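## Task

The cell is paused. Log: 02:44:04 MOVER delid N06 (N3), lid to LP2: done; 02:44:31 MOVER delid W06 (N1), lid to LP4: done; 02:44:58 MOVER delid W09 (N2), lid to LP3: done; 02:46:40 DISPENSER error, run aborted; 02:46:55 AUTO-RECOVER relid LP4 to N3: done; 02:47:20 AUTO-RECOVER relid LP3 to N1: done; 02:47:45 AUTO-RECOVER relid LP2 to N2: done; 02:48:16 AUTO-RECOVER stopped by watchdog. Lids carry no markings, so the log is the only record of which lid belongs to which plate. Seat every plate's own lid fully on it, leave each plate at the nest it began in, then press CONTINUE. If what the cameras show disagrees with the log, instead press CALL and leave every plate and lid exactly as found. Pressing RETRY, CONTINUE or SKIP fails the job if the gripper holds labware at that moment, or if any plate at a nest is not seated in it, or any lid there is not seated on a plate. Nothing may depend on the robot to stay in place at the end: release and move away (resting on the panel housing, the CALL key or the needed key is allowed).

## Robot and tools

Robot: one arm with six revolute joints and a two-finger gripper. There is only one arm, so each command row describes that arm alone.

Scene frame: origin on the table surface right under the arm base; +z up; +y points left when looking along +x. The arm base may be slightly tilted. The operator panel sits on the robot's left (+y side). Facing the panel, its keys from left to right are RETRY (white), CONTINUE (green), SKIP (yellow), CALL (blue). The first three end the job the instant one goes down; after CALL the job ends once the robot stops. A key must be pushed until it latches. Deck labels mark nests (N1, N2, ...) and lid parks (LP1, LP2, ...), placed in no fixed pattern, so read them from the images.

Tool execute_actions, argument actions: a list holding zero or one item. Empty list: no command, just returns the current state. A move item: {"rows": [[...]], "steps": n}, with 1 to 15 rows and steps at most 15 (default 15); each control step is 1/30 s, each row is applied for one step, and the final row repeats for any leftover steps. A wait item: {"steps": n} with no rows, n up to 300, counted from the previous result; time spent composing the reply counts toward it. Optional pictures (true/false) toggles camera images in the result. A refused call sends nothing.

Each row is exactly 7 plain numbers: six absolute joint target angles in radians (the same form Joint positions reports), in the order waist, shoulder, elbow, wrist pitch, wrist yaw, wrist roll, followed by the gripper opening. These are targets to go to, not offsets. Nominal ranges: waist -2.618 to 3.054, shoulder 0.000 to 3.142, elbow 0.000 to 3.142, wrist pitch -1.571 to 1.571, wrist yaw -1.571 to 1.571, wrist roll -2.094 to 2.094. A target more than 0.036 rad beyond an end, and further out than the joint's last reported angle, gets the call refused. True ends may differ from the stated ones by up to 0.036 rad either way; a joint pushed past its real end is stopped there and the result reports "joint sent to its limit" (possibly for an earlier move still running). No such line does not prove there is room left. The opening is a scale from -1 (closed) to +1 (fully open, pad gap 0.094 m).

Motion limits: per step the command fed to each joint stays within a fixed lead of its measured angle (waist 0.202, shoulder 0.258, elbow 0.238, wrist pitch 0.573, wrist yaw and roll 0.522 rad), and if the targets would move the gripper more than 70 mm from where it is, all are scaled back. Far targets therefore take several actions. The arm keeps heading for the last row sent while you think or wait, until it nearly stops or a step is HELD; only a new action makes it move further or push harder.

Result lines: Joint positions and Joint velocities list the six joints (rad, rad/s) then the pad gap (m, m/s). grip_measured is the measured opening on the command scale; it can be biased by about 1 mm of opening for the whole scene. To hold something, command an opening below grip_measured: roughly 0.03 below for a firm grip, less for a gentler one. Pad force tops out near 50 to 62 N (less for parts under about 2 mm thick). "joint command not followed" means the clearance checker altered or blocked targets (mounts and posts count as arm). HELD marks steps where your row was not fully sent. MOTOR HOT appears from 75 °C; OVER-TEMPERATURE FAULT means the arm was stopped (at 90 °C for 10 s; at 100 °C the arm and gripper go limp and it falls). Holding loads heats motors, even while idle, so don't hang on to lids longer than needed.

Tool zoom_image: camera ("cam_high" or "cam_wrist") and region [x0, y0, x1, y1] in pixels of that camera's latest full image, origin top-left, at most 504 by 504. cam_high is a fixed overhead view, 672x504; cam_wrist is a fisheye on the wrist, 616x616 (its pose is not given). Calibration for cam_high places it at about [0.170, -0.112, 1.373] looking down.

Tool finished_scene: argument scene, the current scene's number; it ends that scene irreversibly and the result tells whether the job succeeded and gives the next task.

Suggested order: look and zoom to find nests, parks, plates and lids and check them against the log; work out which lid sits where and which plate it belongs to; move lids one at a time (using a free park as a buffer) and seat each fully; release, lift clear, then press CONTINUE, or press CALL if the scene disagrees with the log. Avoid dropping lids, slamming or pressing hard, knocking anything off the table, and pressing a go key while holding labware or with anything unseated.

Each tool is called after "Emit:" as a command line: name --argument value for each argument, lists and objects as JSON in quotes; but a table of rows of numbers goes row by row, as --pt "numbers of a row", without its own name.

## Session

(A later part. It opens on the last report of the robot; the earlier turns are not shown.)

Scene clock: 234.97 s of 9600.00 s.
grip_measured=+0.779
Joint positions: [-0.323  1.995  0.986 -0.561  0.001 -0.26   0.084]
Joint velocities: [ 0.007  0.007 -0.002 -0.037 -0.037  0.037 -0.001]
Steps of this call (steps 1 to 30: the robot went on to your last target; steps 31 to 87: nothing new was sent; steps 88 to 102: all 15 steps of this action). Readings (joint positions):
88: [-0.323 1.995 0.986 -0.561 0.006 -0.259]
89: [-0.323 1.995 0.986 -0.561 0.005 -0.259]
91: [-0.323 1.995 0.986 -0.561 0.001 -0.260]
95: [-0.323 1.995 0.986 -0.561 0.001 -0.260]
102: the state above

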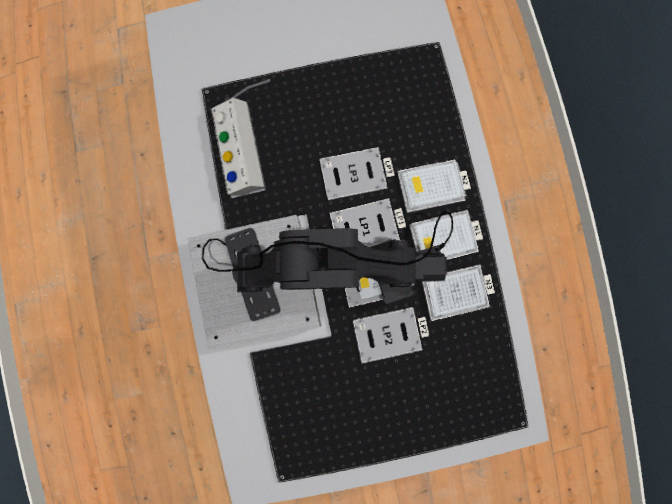

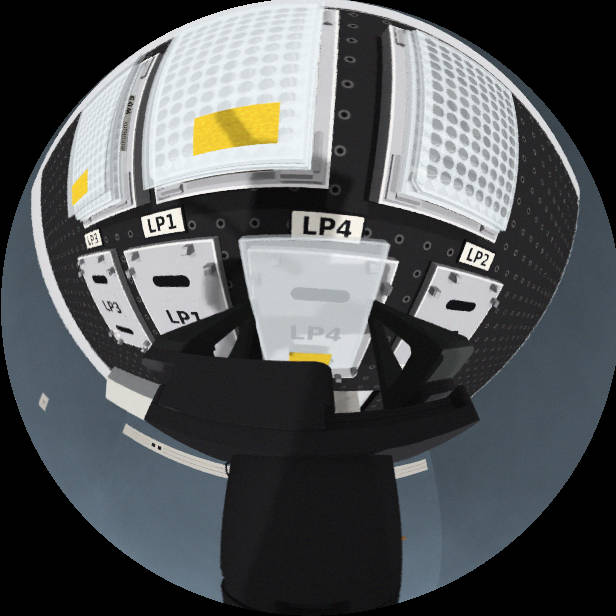

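Gripped. Raise with q3.

Emit:
execute_actions --actions '[{"rows": [[-0.325,1.99,1.01,-0.565,0,-0.266,0.7],[-0.325,1.99,1.04,-0.60,0,-0.266,0.7],[-0.325,1.99,1.07,-0.63,0,-0.266,0.7],[-0.325,1.99,1.10,-0.66,0,-0.266,0.7],[-0.325,1.99,1.13,-0.69,0,-0.266,0.7],[-0.325,1.99,1.16,-0.72,0,-0.266,0.7],[-0.325,1.99,1.19,-0.75,0,-0.266,0.7],[-0.325,1.99,1.22,-0.78,0,-0.266,0.7],[-0.325,1.99,1.26,-0.83,0,-0.266,0.7]], "steps": 15}]' --pictures false

Emit:
execute_actions --actions '[{"rows": [[-0.335,2.02,1.34,-0.88,0,-0.275,0.7],[-0.345,2.04,1.40,-0.92,0,-0.285,0.7],[-0.355,2.06,1.47,-0.97,0,-0.295,0.7],[-0.365,2.08,1.54,-1.01,0,-0.305,0.7],[-0.375,2.10,1.60,-1.05,0,-0.315,0.7],[-0.385,2.14,1.67,-1.08,0,-0.325,0.7],[-0.395,2.18,1.74,-1.11,0,-0.335,0.7],[-0.405,2.22,1.81,-1.14,0,-0.345,0.7],[-0.409,2.26,1.88,-1.17,0,-0.348,0.7],[-0.409,2.30,1.95,-1.20,0,-0.348,0.7]], "steps": 15}]' --pictures false

Emit:
execute_actions --actions '[{"rows": [[-0.409,2.34,2.00,-1.21,0,-0.348,0.7],[-0.409,2.38,2.05,-1.22,0,-0.348,0.7],[-0.409,2.42,2.10,-1.23,0,-0.348,0.7],[-0.409,2.46,2.15,-1.24,0,-0.348,0.7],[-0.409,2.50,2.20,-1.25,0,-0.348,0.7],[-0.409,2.54,2.25,-1.26,0,-0.348,0.7],[-0.409,2.57,2.29,-1.27,0,-0.348,0.7],[-0.409,2.584,2.30,-1.27,0,-0.348,0.7]], "steps": 15}]'

Scene clock: 240.70 s of 9600.00 s.
grip_measured=+0.779
Joint positions: [-0.323  1.995  1.251 -0.764  0.001 -0.26   0.084]
Joint velocities: [ 0.007  0.002 -0.027 -0.403  0.037 -0.066  0.001]
Steps of this call (steps 1 to 15: the robot went on to your last target; steps 16 to 90: nothing new was sent; then 2.23 s passed at rest; steps 91 to 105: all 15 steps of this action). Readings (joint positions):
91: [-0.323 1.995 0.986 -0.561 0.001 -0.260]
92: [-0.323 1.995 0.990 -0.566 0.001 -0.260]
94: [-0.323 1.995 1.018 -0.600 0.001 -0.260]
98: [-0.323 1.995 1.139 -0.680 0.001 -0.260]
105: the state above

Scene clock: 241.20 s of 9600.00 s.
grip_measured=+0.779
Joint positions: [-0.413  2.282  1.933 -1.112  0.002 -0.333  0.084]
Joint velocities: [-0.002  0.154  0.002 -0.491  0.066 -0.095  0.001]
Steps of this call (steps 1 to 15: all 15 steps of this action). Readings (joint positions):
1: [-0.323 1.999 1.260 -0.789 0.001 -0.261]
2: [-0.324 2.011 1.287 -0.825 0.001 -0.264]
4: [-0.333 2.052 1.388 -0.900 0.000 -0.275]
8: [-0.373 2.153 1.671 -1.012 0.000 -0.304]
15: the state above

Scene clock: 241.70 s of 9600.00 s.
grip_measured=+0.779
Joint positions: [-0.413  2.605  2.264 -1.245  0.002 -0.341  0.084]
Joint velocities: [-0.002 -0.002 -0.007 -0.081  0.007 -0.007  0.001]
Steps of this call (steps 1 to 15: all 15 steps of this action). Readings (joint positions):
1: [-0.413 2.292 1.941 -1.134 0.002 -0.335]
2: [-0.413 2.312 1.965 -1.160 0.002 -0.336]
4: [-0.413 2.376 2.049 -1.193 0.002 -0.338]
8: [-0.413 2.531 2.235 -1.214 0.002 -0.340]
15: the state above

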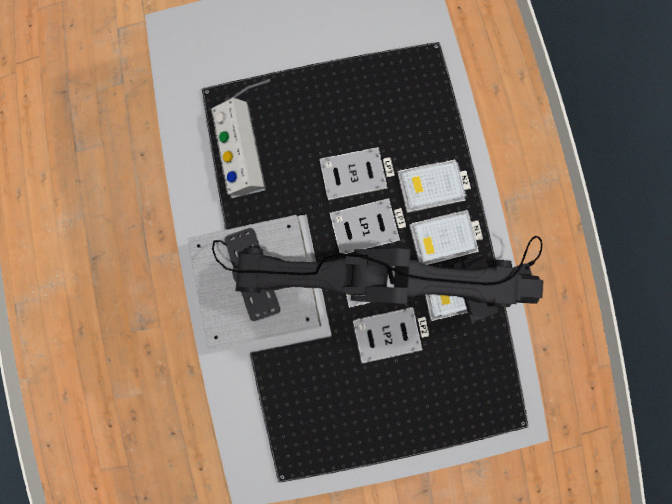

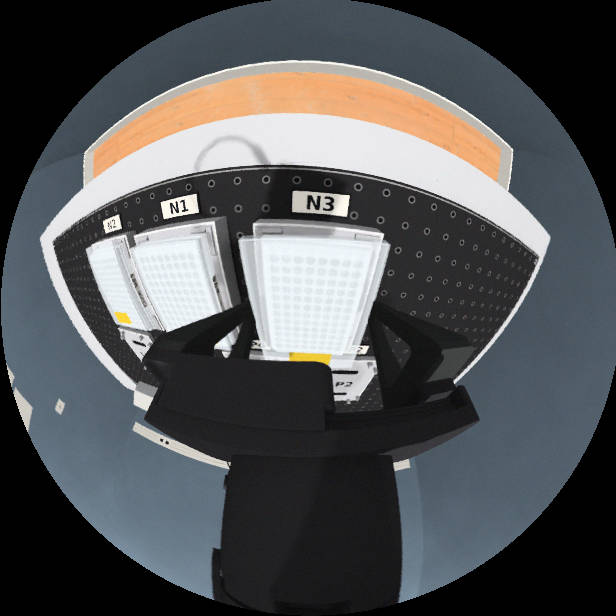

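Emit:
zoom_image --camera "cam_wrist" --region '[180, 180, 440, 400]'

Region (180, 180, 440, 400) of cam_wrist's 616x616 image, scaled by 1.938, with more detail than that image has; it fills the top 426 rows of this view, and the rest is white.

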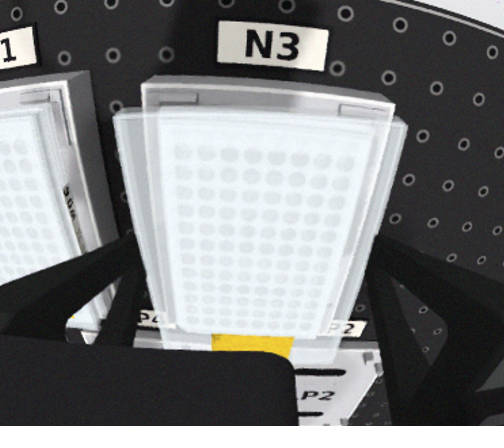

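Emit:
execute_actions --actions '[{"rows": [[-0.412,2.575,2.25,-1.22,0,-0.348,0.7],[-0.412,2.575,2.235,-1.20,0,-0.348,0.7],[-0.412,2.575,2.22,-1.185,0,-0.348,0.7],[-0.412,2.575,2.205,-1.17,0,-0.348,0.7],[-0.412,2.575,2.19,-1.155,0,-0.348,0.7],[-0.412,2.575,2.18,-1.14,0,-0.348,0.7]], "steps": 15}]'

Emit:
zoom_image --camera "cam_wrist" --region '[180, 180, 440, 400]'

Scene clock: 245.33 s of 9600.00 s.
grip_measured=+0.779
Joint positions: [-0.413  2.602  2.183 -1.176  0.003 -0.342  0.084]
Joint velocities: [-0.002 -0.002  0.002  0.066  0.037 -0.037 -0.   ]
Steps of this call (steps 1 to 15: the robot went on to your last target; steps 16 to 90: nothing new was sent; then 0.13 s passed at rest; steps 91 to 105: all 15 steps of this action). Readings (joint positions):
91: [-0.413 2.605 2.270 -1.251 0.002 -0.341]
92: [-0.413 2.604 2.264 -1.244 0.002 -0.341]
94: [-0.413 2.602 2.241 -1.225 0.002 -0.341]
98: [-0.413 2.602 2.189 -1.190 0.002 -0.341]
105: the state above

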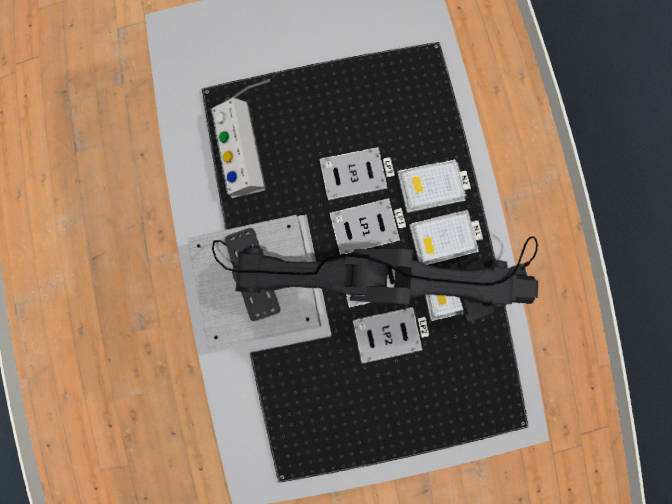

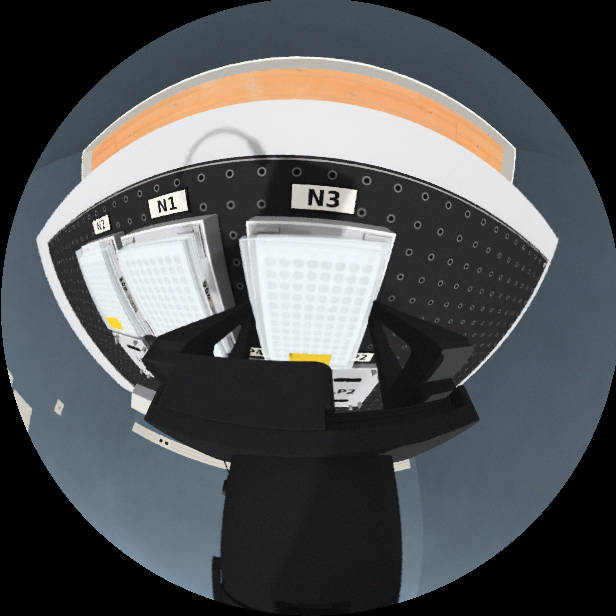

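Region (180, 180, 440, 400) of cam_wrist's 616x616 image, scaled by 1.938, with more detail than that image has; it fills the top 426 rows of this view, and the rest is white.

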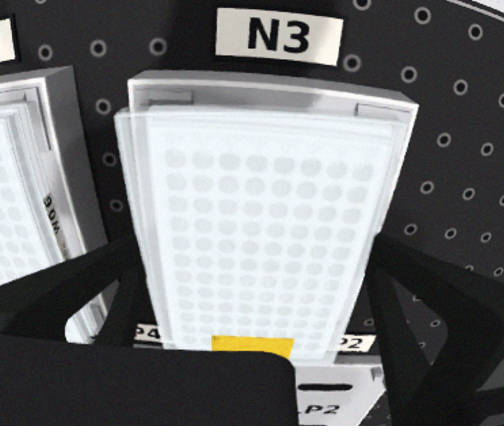

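Emit:
execute_actions --actions '[{"rows": [[-0.413,2.59,2.21,-1.16,0,-0.348,0.7],[-0.413,2.59,2.23,-1.16,0,-0.348,0.7],[-0.413,2.59,2.24,-1.16,0,-0.348,0.7],[-0.413,2.59,2.24,-1.16,0,-0.35,0.7],[-0.42,2.59,2.24,-1.15,0,-0.355,0.7],[-0.425,2.59,2.24,-1.14,0,-0.36,0.7],[-0.43,2.59,2.24,-1.13,0,-0.365,0.7],[-0.435,2.59,2.24,-1.13,0,-0.37,0.7]], "steps": 15}]'

Emit:
zoom_image --camera "cam_wrist" --region '[180, 180, 440, 400]'

Scene clock: 253.50 s of 9600.00 s.
grip_measured=+0.779
Joint positions: [-0.43   2.602  2.215 -1.152  0.003 -0.361  0.084]
Joint velocities: [-0.042  0.007  0.017  0.125  0.007 -0.007  0.   ]
Steps of this call (steps 1 to 15: the robot went on to your last target; steps 16 to 90: nothing new was sent; then 4.67 s passed at rest; steps 91 to 105: all 15 steps of this action). Readings (joint positions):
91: [-0.413 2.602 2.183 -1.174 0.003 -0.342]
92: [-0.413 2.602 2.186 -1.175 0.003 -0.342]
94: [-0.413 2.602 2.198 -1.175 0.003 -0.342]
98: [-0.415 2.602 2.215 -1.161 0.003 -0.351]
105: the state above

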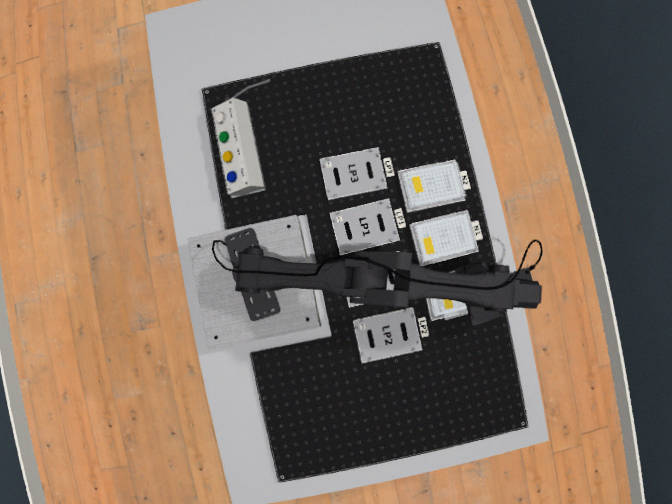

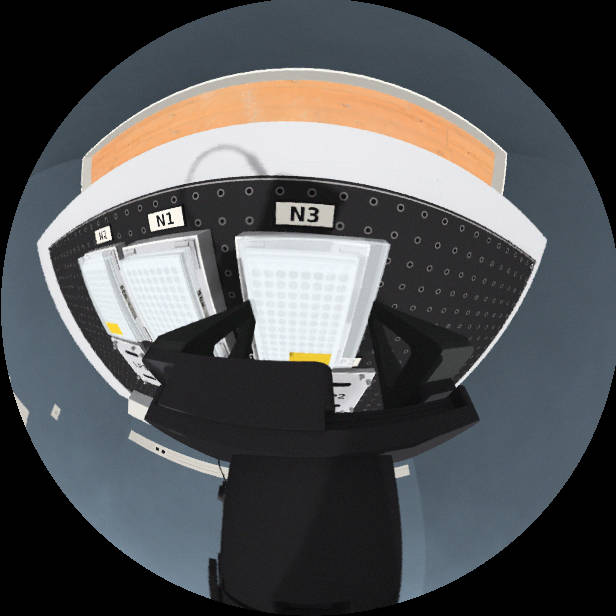

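Region (180, 180, 440, 400) of cam_wrist's 616x616 image, scaled by 1.938, with more detail than that image has; it fills the top 426 rows of this view, and the rest is white.

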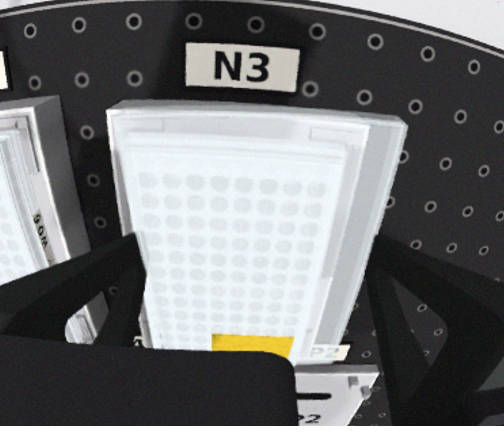

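Emit:
execute_actions --actions '[{"rows": [[-0.425,2.59,2.24,-1.16,0,-0.355,0.7],[-0.42,2.59,2.24,-1.18,0,-0.352,0.7],[-0.415,2.59,2.24,-1.19,0,-0.35,0.7],[-0.412,2.59,2.24,-1.20,0,-0.348,0.7]], "steps": 15}]'

Emit:
zoom_image --camera "cam_wrist" --region '[180, 180, 440, 400]'

Scene clock: 257.80 s of 9600.00 s.
grip_measured=+0.779
Joint positions: [-0.418  2.602  2.215 -1.182  0.003 -0.355  0.084]
Joint velocities: [-0.022 -0.007  0.002  0.051 -0.051 -0.037 -0.001]
Steps of this call (steps 1 to 15: the robot went on to your last target; steps 16 to 90: nothing new was sent; then 0.80 s passed at rest; steps 91 to 105: all 15 steps of this action). Readings (joint positions):
91: [-0.431 2.602 2.215 -1.150 0.003 -0.364]
92: [-0.431 2.602 2.215 -1.152 0.003 -0.363]
94: [-0.429 2.602 2.215 -1.159 0.003 -0.360]
98: [-0.422 2.602 2.215 -1.175 0.003 -0.357]
105: the state above

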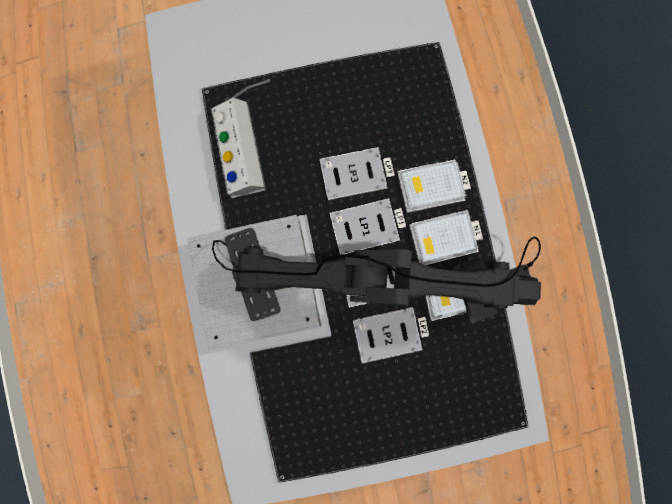

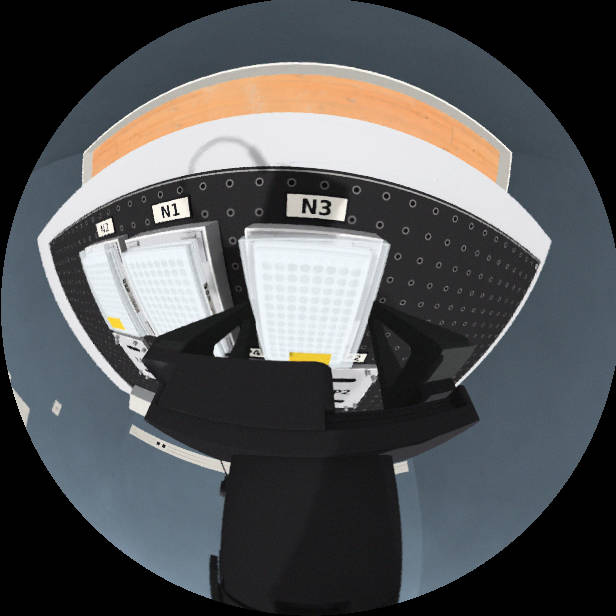

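Region (180, 180, 440, 400) of cam_wrist's 616x616 image, scaled by 1.938, with more detail than that image has; it fills the top 426 rows of this view, and the rest is white.

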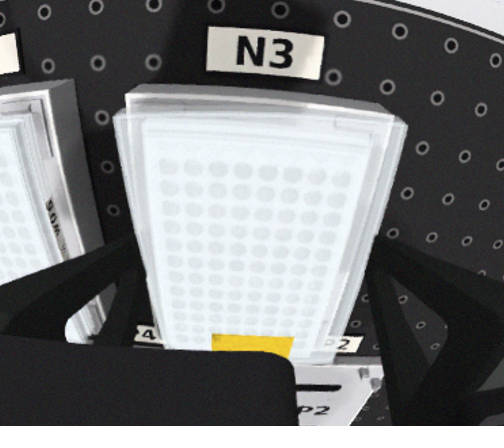

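Emit:
execute_actions --actions '[{"rows": [[-0.415,2.59,2.205,-1.17,0,-0.35,0.7],[-0.415,2.59,2.195,-1.16,0,-0.35,0.7],[-0.415,2.59,2.185,-1.145,0,-0.35,0.7],[-0.415,2.59,2.175,-1.13,0,-0.35,0.7],[-0.415,2.59,2.17,-1.12,0,-0.35,0.7]], "steps": 15}]'

Emit:
zoom_image --camera "cam_wrist" --region '[180, 180, 440, 400]'

Scene clock: 260.23 s of 9600.00 s.
grip_measured=+0.779
Joint positions: [-0.418  2.602  2.179 -1.154  0.004 -0.354  0.084]
Joint velocities: [-0.002  0.002 -0.002 -0.066 -0.022  0.066  0.002]
Steps of this call (steps 1 to 15: the robot went on to your last target; steps 16 to 58: nothing new was sent; steps 59 to 73: all 15 steps of this action). Readings (joint positions):
59: [-0.418 2.602 2.215 -1.183 0.003 -0.355]
60: [-0.418 2.602 2.213 -1.182 0.003 -0.355]
62: [-0.418 2.602 2.203 -1.172 0.003 -0.355]
66: [-0.418 2.602 2.179 -1.155 0.004 -0.355]
73: the state above

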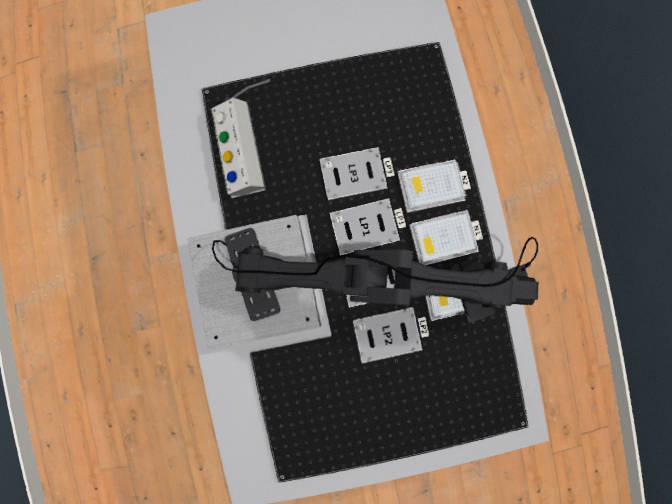

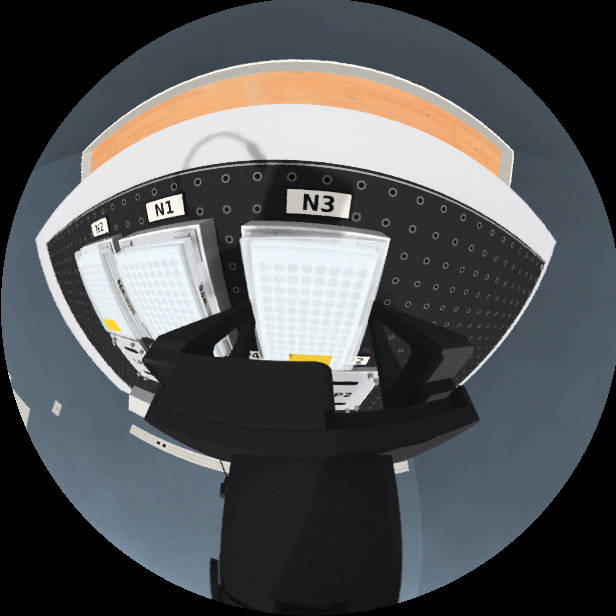

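Region (180, 180, 440, 400) of cam_wrist's 616x616 image, scaled by 1.938, with more detail than that image has; it fills the top 426 rows of this view, and the rest is white.

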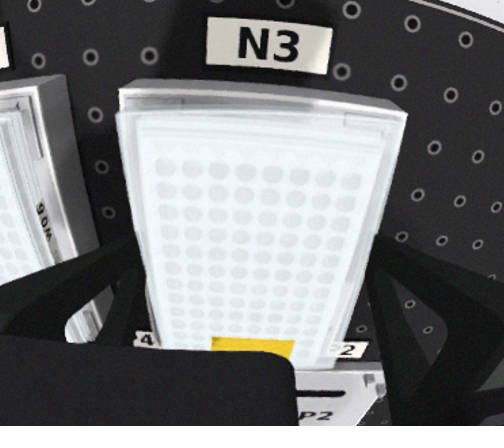

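Emit:
execute_actions --actions '[{"rows": [[-0.415,2.59,2.21,-1.15,0,-0.35,0.7],[-0.415,2.59,2.23,-1.15,0,-0.35,0.7],[-0.415,2.59,2.23,-1.15,0,-0.35,0.7],[-0.415,2.59,2.23,-1.15,0,-0.35,0.7],[-0.415,2.59,2.23,-1.15,0,-0.35,0.7],[-0.415,2.59,2.23,-1.15,0,-0.35,0.7],[-0.415,2.59,2.23,-1.15,0,-0.35,0.7],[-0.415,2.59,2.23,-1.15,0,-0.35,0.7]], "steps": 10}]' --pictures false

Emit:
execute_actions --actions '[{"rows": [[-0.415,2.59,2.195,-1.13,0,-0.35,0.7],[-0.415,2.59,2.19,-1.12,0,-0.35,0.7],[-0.415,2.59,2.18,-1.11,0,-0.35,0.7],[-0.415,2.59,2.17,-1.10,0,-0.35,0.7],[-0.415,2.59,2.165,-1.10,0,-0.35,0.7]], "steps": 15}]'

Emit:
zoom_image --camera "cam_wrist" --region '[180, 180, 440, 400]'

Scene clock: 265.27 s of 9600.00 s.
grip_measured=+0.779
Joint positions: [-0.418  2.602  2.205 -1.158  0.004 -0.354  0.084]
Joint velocities: [ 0.007 -0.017 -0.007 -0.007  0.022 -0.007 -0.001]
Steps of this call (steps 1 to 15: the robot went on to your last target; steps 16 to 90: nothing new was sent; then 1.70 s passed at rest; steps 91 to 100: all 10 steps of this action). Readings (joint positions):
91: [-0.418 2.602 2.179 -1.154 0.004 -0.354]
92: [-0.418 2.602 2.184 -1.156 0.004 -0.354]
94: [-0.418 2.602 2.193 -1.158 0.004 -0.354]
98: [-0.418 2.602 2.205 -1.158 0.004 -0.354]
100: the state above

Scene clock: 265.77 s of 9600.00 s.
grip_measured=+0.779
Joint positions: [-0.418  2.602  2.178 -1.128  0.006 -0.354  0.084]
Joint velocities: [ 0.007  0.017 -0.002  0.022  0.022  0.066  0.   ]
Steps of this call (steps 1 to 15: all 15 steps of this action). Readings (joint positions):
1: [-0.418 2.602 2.205 -1.157 0.004 -0.354]
2: [-0.418 2.602 2.205 -1.155 0.004 -0.354]
4: [-0.418 2.602 2.197 -1.142 0.004 -0.354]
8: [-0.418 2.602 2.179 -1.128 0.005 -0.354]
15: the state above

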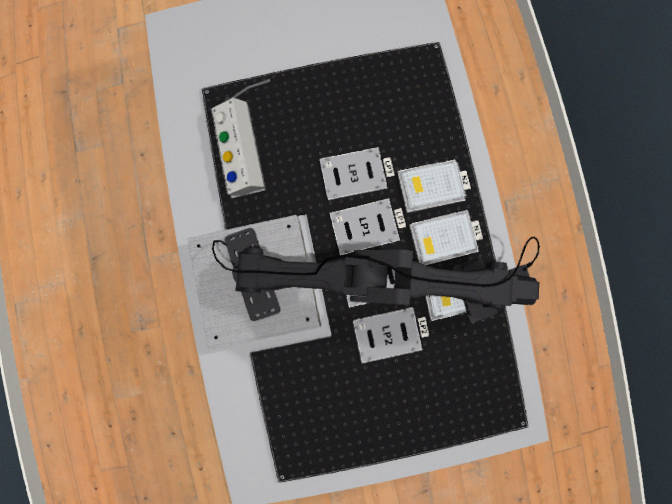

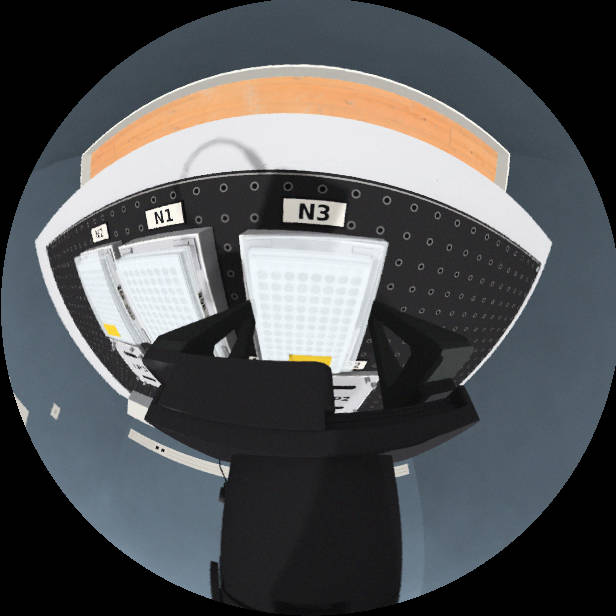

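Region (180, 180, 440, 400) of cam_wrist's 616x616 image, scaled by 1.938, with more detail than that image has; it fills the top 426 rows of this view, and the rest is white.

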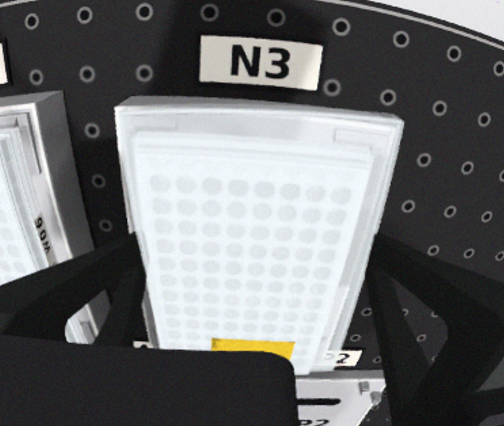

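Emit:
execute_actions --actions '[{"rows": [[-0.412,2.59,2.21,-1.15,0,-0.35,0.7],[-0.412,2.59,2.23,-1.17,0,-0.35,0.7],[-0.412,2.59,2.23,-1.187,0,-0.35,0.7]], "steps": 12}]' --pictures false

Emit:
execute_actions --actions '[{"rows": [[-0.412,2.59,2.20,-1.145,0,-0.35,0.7],[-0.412,2.59,2.195,-1.14,0,-0.35,0.7],[-0.412,2.59,2.19,-1.135,0,-0.35,0.7],[-0.412,2.59,2.185,-1.13,0,-0.35,0.7],[-0.412,2.59,2.18,-1.125,0,-0.35,0.7],[-0.412,2.59,2.175,-1.12,0,-0.35,0.7],[-0.412,2.59,2.17,-1.115,0,-0.35,0.7],[-0.412,2.59,2.165,-1.11,0,-0.35,0.7]], "steps": 15}]'

Emit:
zoom_image --camera "cam_wrist" --region '[180, 180, 440, 400]'

Scene clock: 270.57 s of 9600.00 s.
grip_measured=+0.779
Joint positions: [-0.418  2.602  2.205 -1.167  0.006 -0.354  0.084]
Joint velocities: [-0.012  0.002 -0.002 -0.007 -0.139 -0.037  0.001]
Steps of this call (steps 1 to 15: the robot went on to your last target; steps 16 to 90: nothing new was sent; then 1.40 s passed at rest; steps 91 to 102: all 12 steps of this action). Readings (joint positions):
91: [-0.418 2.602 2.180 -1.130 0.006 -0.354]
92: [-0.418 2.602 2.186 -1.135 0.006 -0.354]
94: [-0.418 2.602 2.198 -1.150 0.006 -0.354]
98: [-0.418 2.602 2.205 -1.159 0.006 -0.354]
102: the state above

Scene clock: 271.07 s of 9600.00 s.
grip_measured=+0.779
Joint positions: [-0.418  2.602  2.178 -1.138  0.006 -0.354  0.084]
Joint velocities: [ 0.012 -0.002  0.007  0.022  0.037  0.007 -0.001]
Steps of this call (steps 1 to 15: all 15 steps of this action). Readings (joint positions):
1: [-0.418 2.602 2.205 -1.167 0.006 -0.354]
2: [-0.418 2.602 2.205 -1.166 0.006 -0.354]
4: [-0.418 2.602 2.203 -1.161 0.006 -0.354]
8: [-0.418 2.602 2.184 -1.145 0.006 -0.354]
15: the state above

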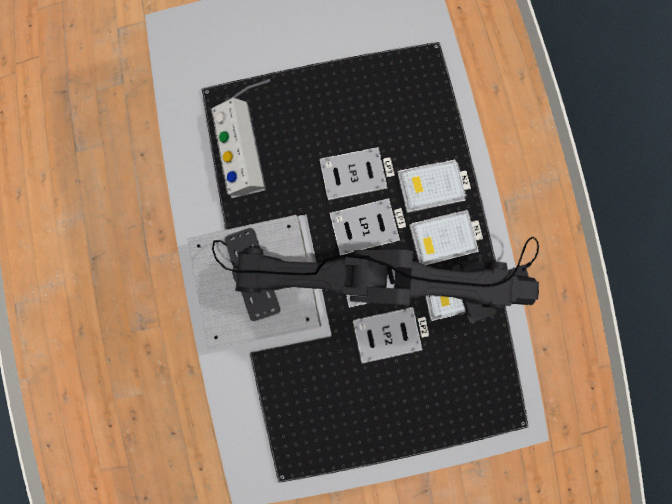

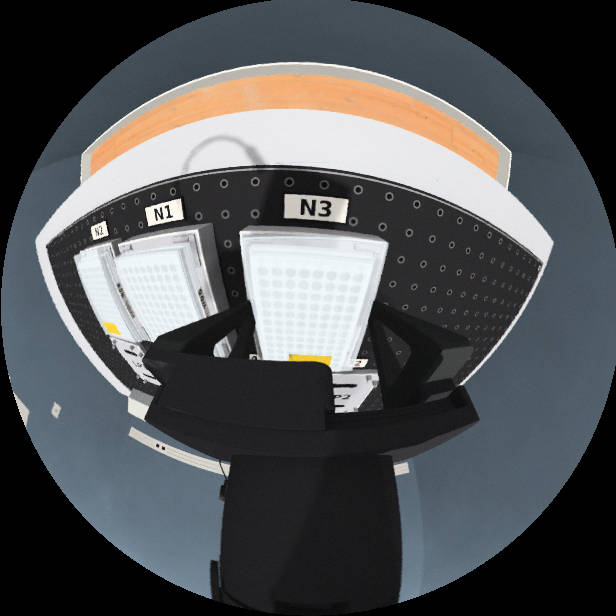

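Region (180, 180, 440, 400) of cam_wrist's 616x616 image, scaled by 1.938, with more detail than that image has; it fills the top 426 rows of this view, and the rest is white.

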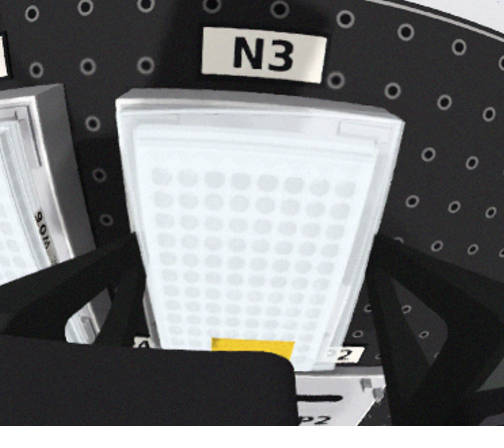

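Emit:
zoom_image --camera "cam_wrist" --region '[225, 215, 405, 315]'

Region (225, 215, 405, 315) of cam_wrist's 616x616 image, scaled by 2.800, with more detail than that image has.

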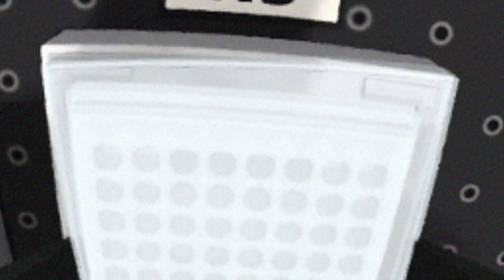

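Emit:
execute_actions --actions '[{"rows": [[-0.41,2.59,2.165,-1.11,0,-0.345,0.7],[-0.405,2.59,2.165,-1.11,0,-0.34,0.7],[-0.40,2.59,2.165,-1.11,0,-0.335,0.7],[-0.398,2.59,2.165,-1.11,0,-0.335,0.7]], "steps": 8}]' --pictures false

Scene clock: 284.23 s of 9600.00 s.
grip_measured=+0.779
Joint positions: [-0.41   2.602  2.178 -1.138  0.016 -0.348  0.084]
Joint velocities: [ 0.017 -0.012  0.017 -0.022  0.007 -0.081 -0.   ]
Steps of this call (steps 1 to 15: the robot went on to your last target; steps 16 to 90: nothing new was sent; then 9.90 s passed at rest; steps 91 to 98: all 8 steps of this action). Readings (joint positions):
91: [-0.418 2.602 2.178 -1.138 0.006 -0.354]
92: [-0.417 2.602 2.178 -1.138 0.007 -0.352]
94: [-0.415 2.602 2.178 -1.138 0.010 -0.350]
98: the state above

Emit:
execute_actions --actions '[{"rows": [[-0.41,2.59,2.165,-1.11,0,-0.335,0.7]], "steps": 6}]'

Emit:
zoom_image --camera "cam_wrist" --region '[225, 215, 405, 315]'

Scene clock: 285.77 s of 9600.00 s.
grip_measured=+0.779
Joint positions: [-0.408  2.602  2.178 -1.138  0.016 -0.345  0.084]
Joint velocities: [ 0.007  0.002  0.002  0.007 -0.066 -0.022  0.   ]
Steps of this call (steps 1 to 15: the robot went on to your last target; steps 16 to 40: nothing new was sent; steps 41 to 46: all 6 steps of this action). Readings (joint positions):
41: [-0.408 2.602 2.178 -1.138 0.016 -0.345]
42: [-0.408 2.602 2.178 -1.138 0.016 -0.345]
44: [-0.408 2.602 2.178 -1.138 0.016 -0.345]
46: the state above

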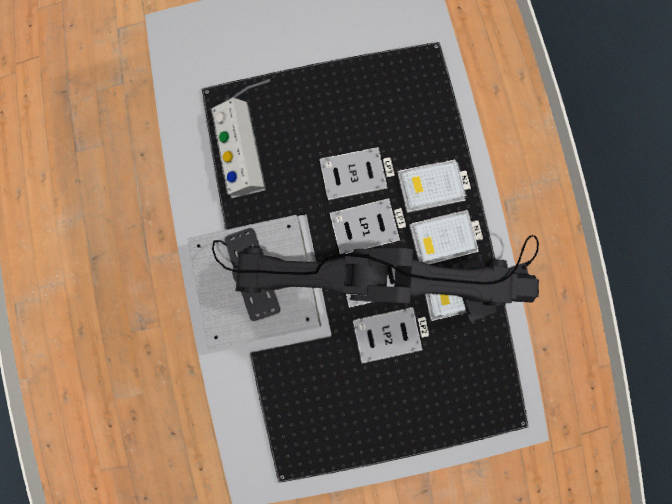

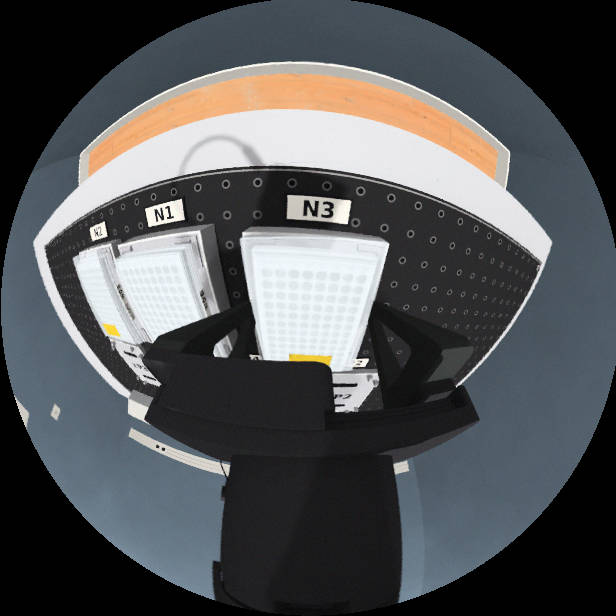

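Region (225, 215, 405, 315) of cam_wrist's 616x616 image, scaled by 2.800, with more detail than that image has.

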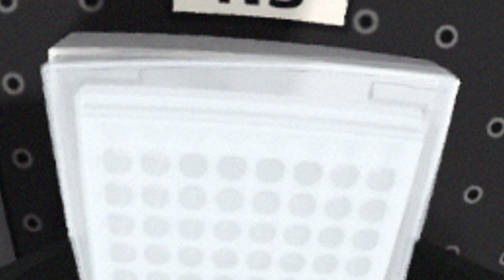

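Emit:
execute_actions --actions '[{"rows": [[-0.41,2.59,2.165,-1.15,0,-0.335,0.7],[-0.41,2.59,2.165,-1.16,0,-0.335,0.7],[-0.41,2.59,2.165,-1.165,0,-0.335,0.7],[-0.41,2.59,2.165,-1.17,0,-0.335,0.7]], "steps": 10}]' --pictures false

Scene clock: 288.00 s of 9600.00 s.
grip_measured=+0.779
Joint positions: [-0.408  2.602  2.178 -1.146  0.016 -0.345  0.084]
Joint velocities: [ 0.002  0.002 -0.007  0.007 -0.051  0.037 -0.001]
Steps of this call (steps 1 to 15: the robot went on to your last target; steps 16 to 57: nothing new was sent; steps 58 to 67: all 10 steps of this action). Readings (joint positions):
58: [-0.408 2.602 2.178 -1.138 0.016 -0.345]
59: [-0.408 2.602 2.178 -1.139 0.016 -0.345]
61: [-0.408 2.602 2.178 -1.141 0.016 -0.345]
65: [-0.408 2.602 2.178 -1.145 0.016 -0.345]
67: the state above

Emit:
execute_actions --actions '[{"rows": [[-0.41,2.59,2.15,-1.17,0,-0.335,0.7]], "steps": 10}]'

Emit:
zoom_image --camera "cam_wrist" --region '[225, 215, 405, 315]'

Scene clock: 290.07 s of 9600.00 s.
grip_measured=+0.779
Joint positions: [-0.408  2.602  2.171 -1.147  0.019 -0.343  0.084]
Joint velocities: [ 0.007 -0.002 -0.012  0.022  0.066 -0.007  0.   ]
Steps of this call (steps 1 to 15: the robot went on to your last target; steps 16 to 52: nothing new was sent; steps 53 to 62: all 10 steps of this action). Readings (joint positions):
53: [-0.408 2.602 2.176 -1.147 0.016 -0.345]
54: [-0.408 2.602 2.174 -1.147 0.017 -0.345]
56: [-0.408 2.602 2.171 -1.147 0.018 -0.343]
60: [-0.408 2.602 2.171 -1.147 0.019 -0.343]
62: the state above

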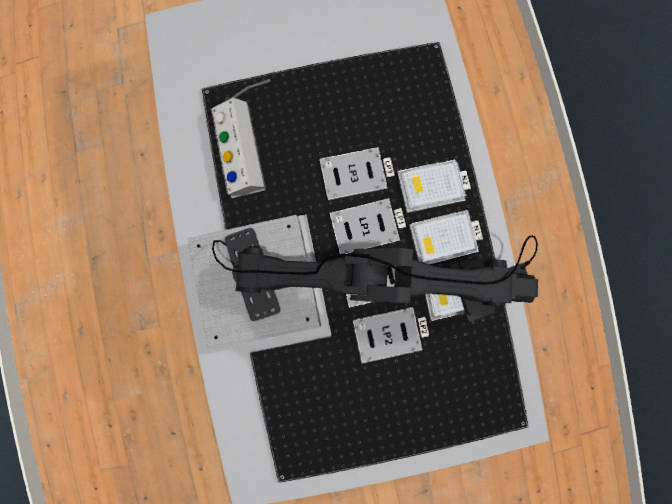

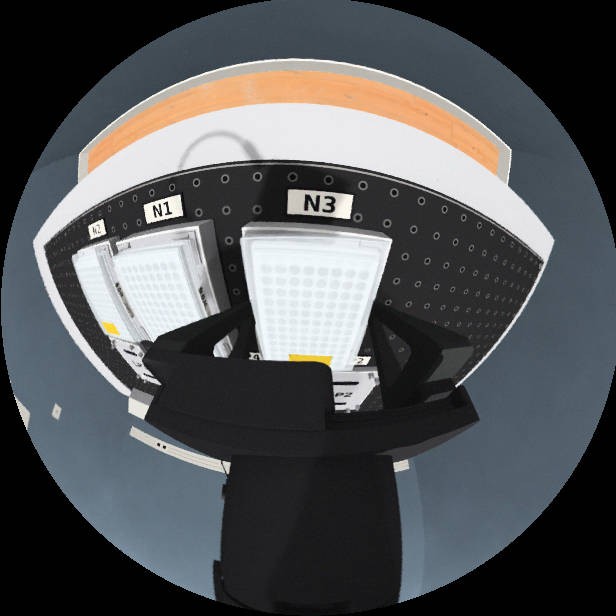

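Region (225, 215, 405, 315) of cam_wrist's 616x616 image, scaled by 2.800, with more detail than that image has.

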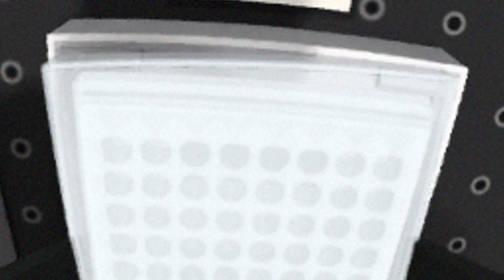

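Emit:
execute_actions --actions '[{"rows": [[-0.41,2.59,2.21,-1.17,0,-0.335,0.7],[-0.41,2.59,2.23,-1.18,0,-0.33,0.7],[-0.41,2.59,2.23,-1.187,0,-0.32,0.7],[-0.41,2.59,2.23,-1.187,0,-0.31,0.7],[-0.41,2.59,2.23,-1.187,0,-0.30,0.7],[-0.41,2.59,2.23,-1.187,0,-0.295,0.7]], "steps": 15}]'

Emit:
zoom_image --camera "cam_wrist" --region '[225, 215, 405, 315]'

Scene clock: 294.80 s of 9600.00 s.
grip_measured=+0.779
Joint positions: [-0.408  2.602  2.205 -1.169  0.009 -0.305  0.084]
Joint velocities: [-0.017 -0.002 -0.002  0.037  0.051 -0.022 -0.   ]
Steps of this call (steps 1 to 15: the robot went on to your last target; steps 16 to 90: nothing new was sent; then 1.23 s passed at rest; steps 91 to 105: all 15 steps of this action). Readings (joint positions):
91: [-0.408 2.602 2.175 -1.148 0.019 -0.343]
92: [-0.408 2.602 2.182 -1.154 0.019 -0.341]
94: [-0.408 2.602 2.195 -1.164 0.016 -0.335]
98: [-0.408 2.602 2.205 -1.165 0.011 -0.316]
105: the state above

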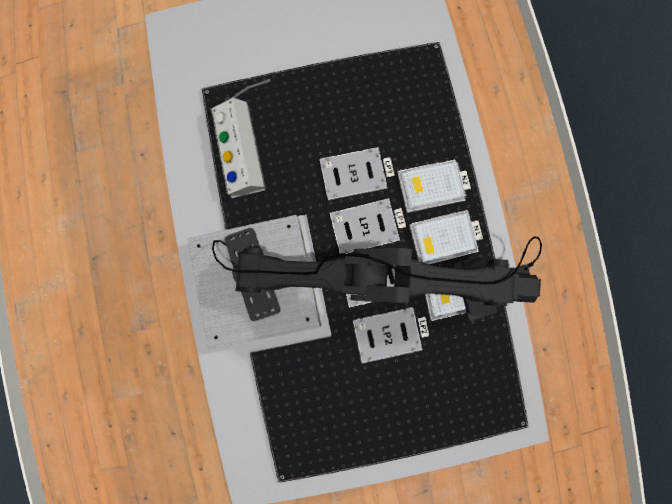

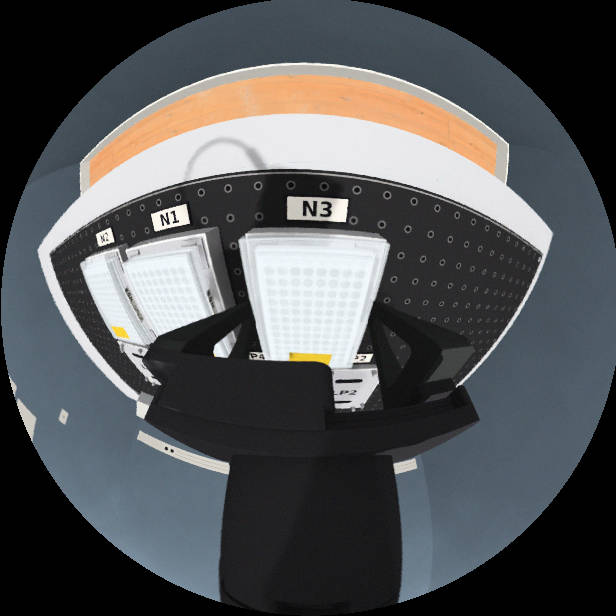

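Region (225, 215, 405, 315) of cam_wrist's 616x616 image, scaled by 2.800, with more detail than that image has.

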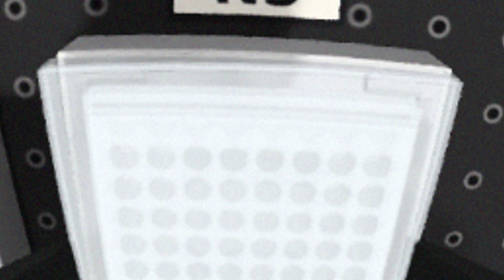

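Emit:
execute_actions --actions '[{"rows": [[-0.41,2.59,2.20,-1.145,0,-0.30,0.7],[-0.41,2.59,2.195,-1.14,0,-0.30,0.7],[-0.41,2.59,2.19,-1.135,0,-0.30,0.7],[-0.41,2.59,2.185,-1.13,0,-0.30,0.7],[-0.41,2.59,2.18,-1.125,0,-0.30,0.7],[-0.41,2.59,2.175,-1.12,0,-0.30,0.7],[-0.41,2.59,2.17,-1.115,0,-0.30,0.7],[-0.41,2.59,2.165,-1.11,0,-0.30,0.7]], "steps": 15}]'

Emit:
zoom_image --camera "cam_wrist" --region '[225, 215, 405, 315]'

Scene clock: 297.90 s of 9600.00 s.
grip_measured=+0.779
Joint positions: [-0.408  2.602  2.177 -1.139  0.008 -0.302  0.084]
Joint velocities: [-0.007 -0.007  0.002  0.022  0.051 -0.037 -0.   ]
Steps of this call (steps 1 to 15: the robot went on to your last target; steps 16 to 78: nothing new was sent; steps 79 to 93: all 15 steps of this action). Readings (joint positions):
79: [-0.408 2.602 2.205 -1.170 0.008 -0.302]
80: [-0.408 2.602 2.205 -1.169 0.008 -0.302]
82: [-0.408 2.602 2.203 -1.163 0.008 -0.302]
86: [-0.408 2.602 2.184 -1.146 0.008 -0.302]
93: the state above

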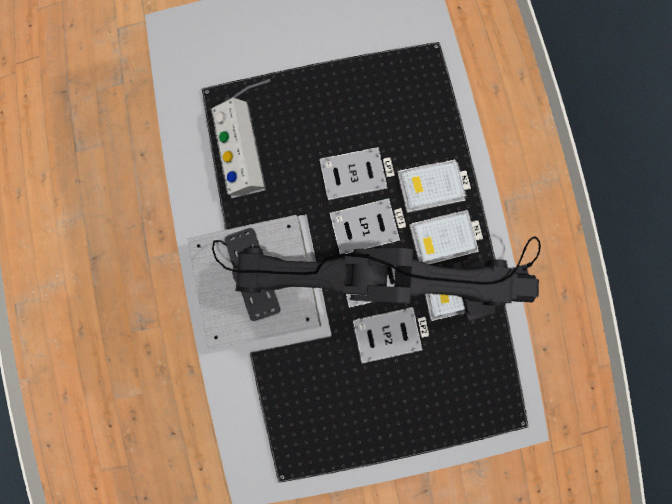

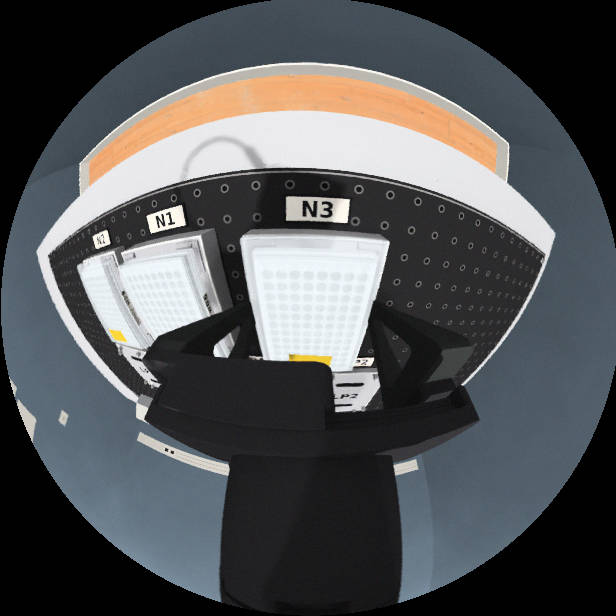

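Region (225, 215, 405, 315) of cam_wrist's 616x616 image, scaled by 2.800, with more detail than that image has.

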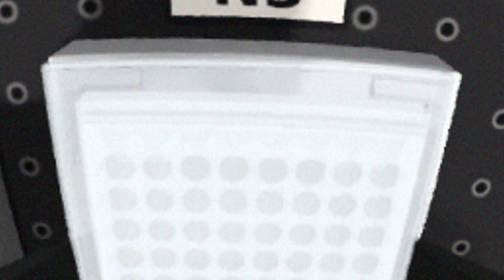

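Emit:
execute_actions --actions '[{"rows": [[-0.41,2.59,2.16,-1.15,0,-0.30,0.7],[-0.41,2.59,2.16,-1.16,0,-0.30,0.7],[-0.41,2.59,2.16,-1.165,0,-0.30,0.7],[-0.41,2.59,2.16,-1.165,0,-0.30,0.7]], "steps": 10}]'

Emit:
zoom_image --camera "cam_wrist" --region '[225, 215, 405, 315]'

Scene clock: 299.90 s of 9600.00 s.
grip_measured=+0.779
Joint positions: [-0.408  2.602  2.177 -1.141  0.008 -0.302  0.084]
Joint velocities: [ 0.017  0.017  0.002  0.022  0.007 -0.066  0.001]
Steps of this call (steps 1 to 15: the robot went on to your last target; steps 16 to 50: nothing new was sent; steps 51 to 60: all 10 steps of this action). Readings (joint positions):
51: [-0.408 2.602 2.177 -1.139 0.008 -0.302]
52: [-0.408 2.602 2.177 -1.140 0.008 -0.302]
54: [-0.408 2.602 2.177 -1.141 0.008 -0.302]
58: [-0.408 2.602 2.177 -1.141 0.008 -0.302]
60: the state above

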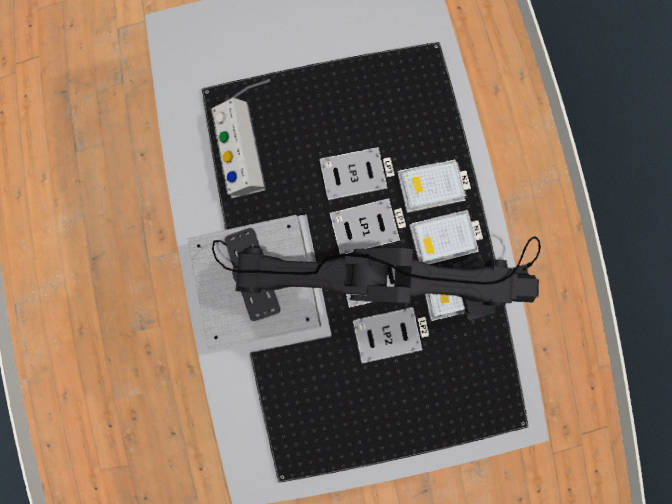

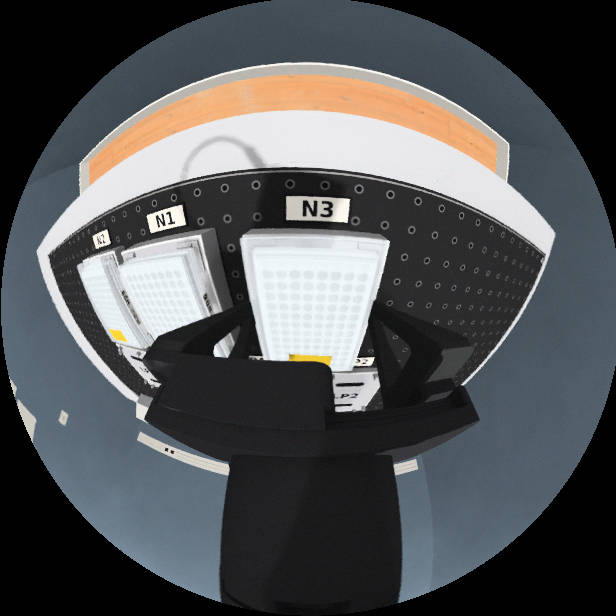

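Region (225, 215, 405, 315) of cam_wrist's 616x616 image, scaled by 2.800, with more detail than that image has.

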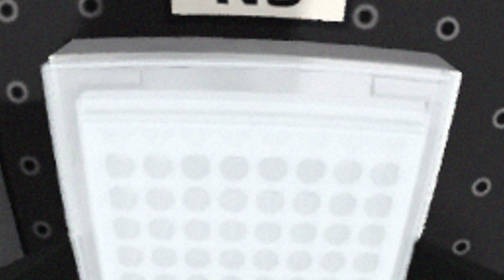

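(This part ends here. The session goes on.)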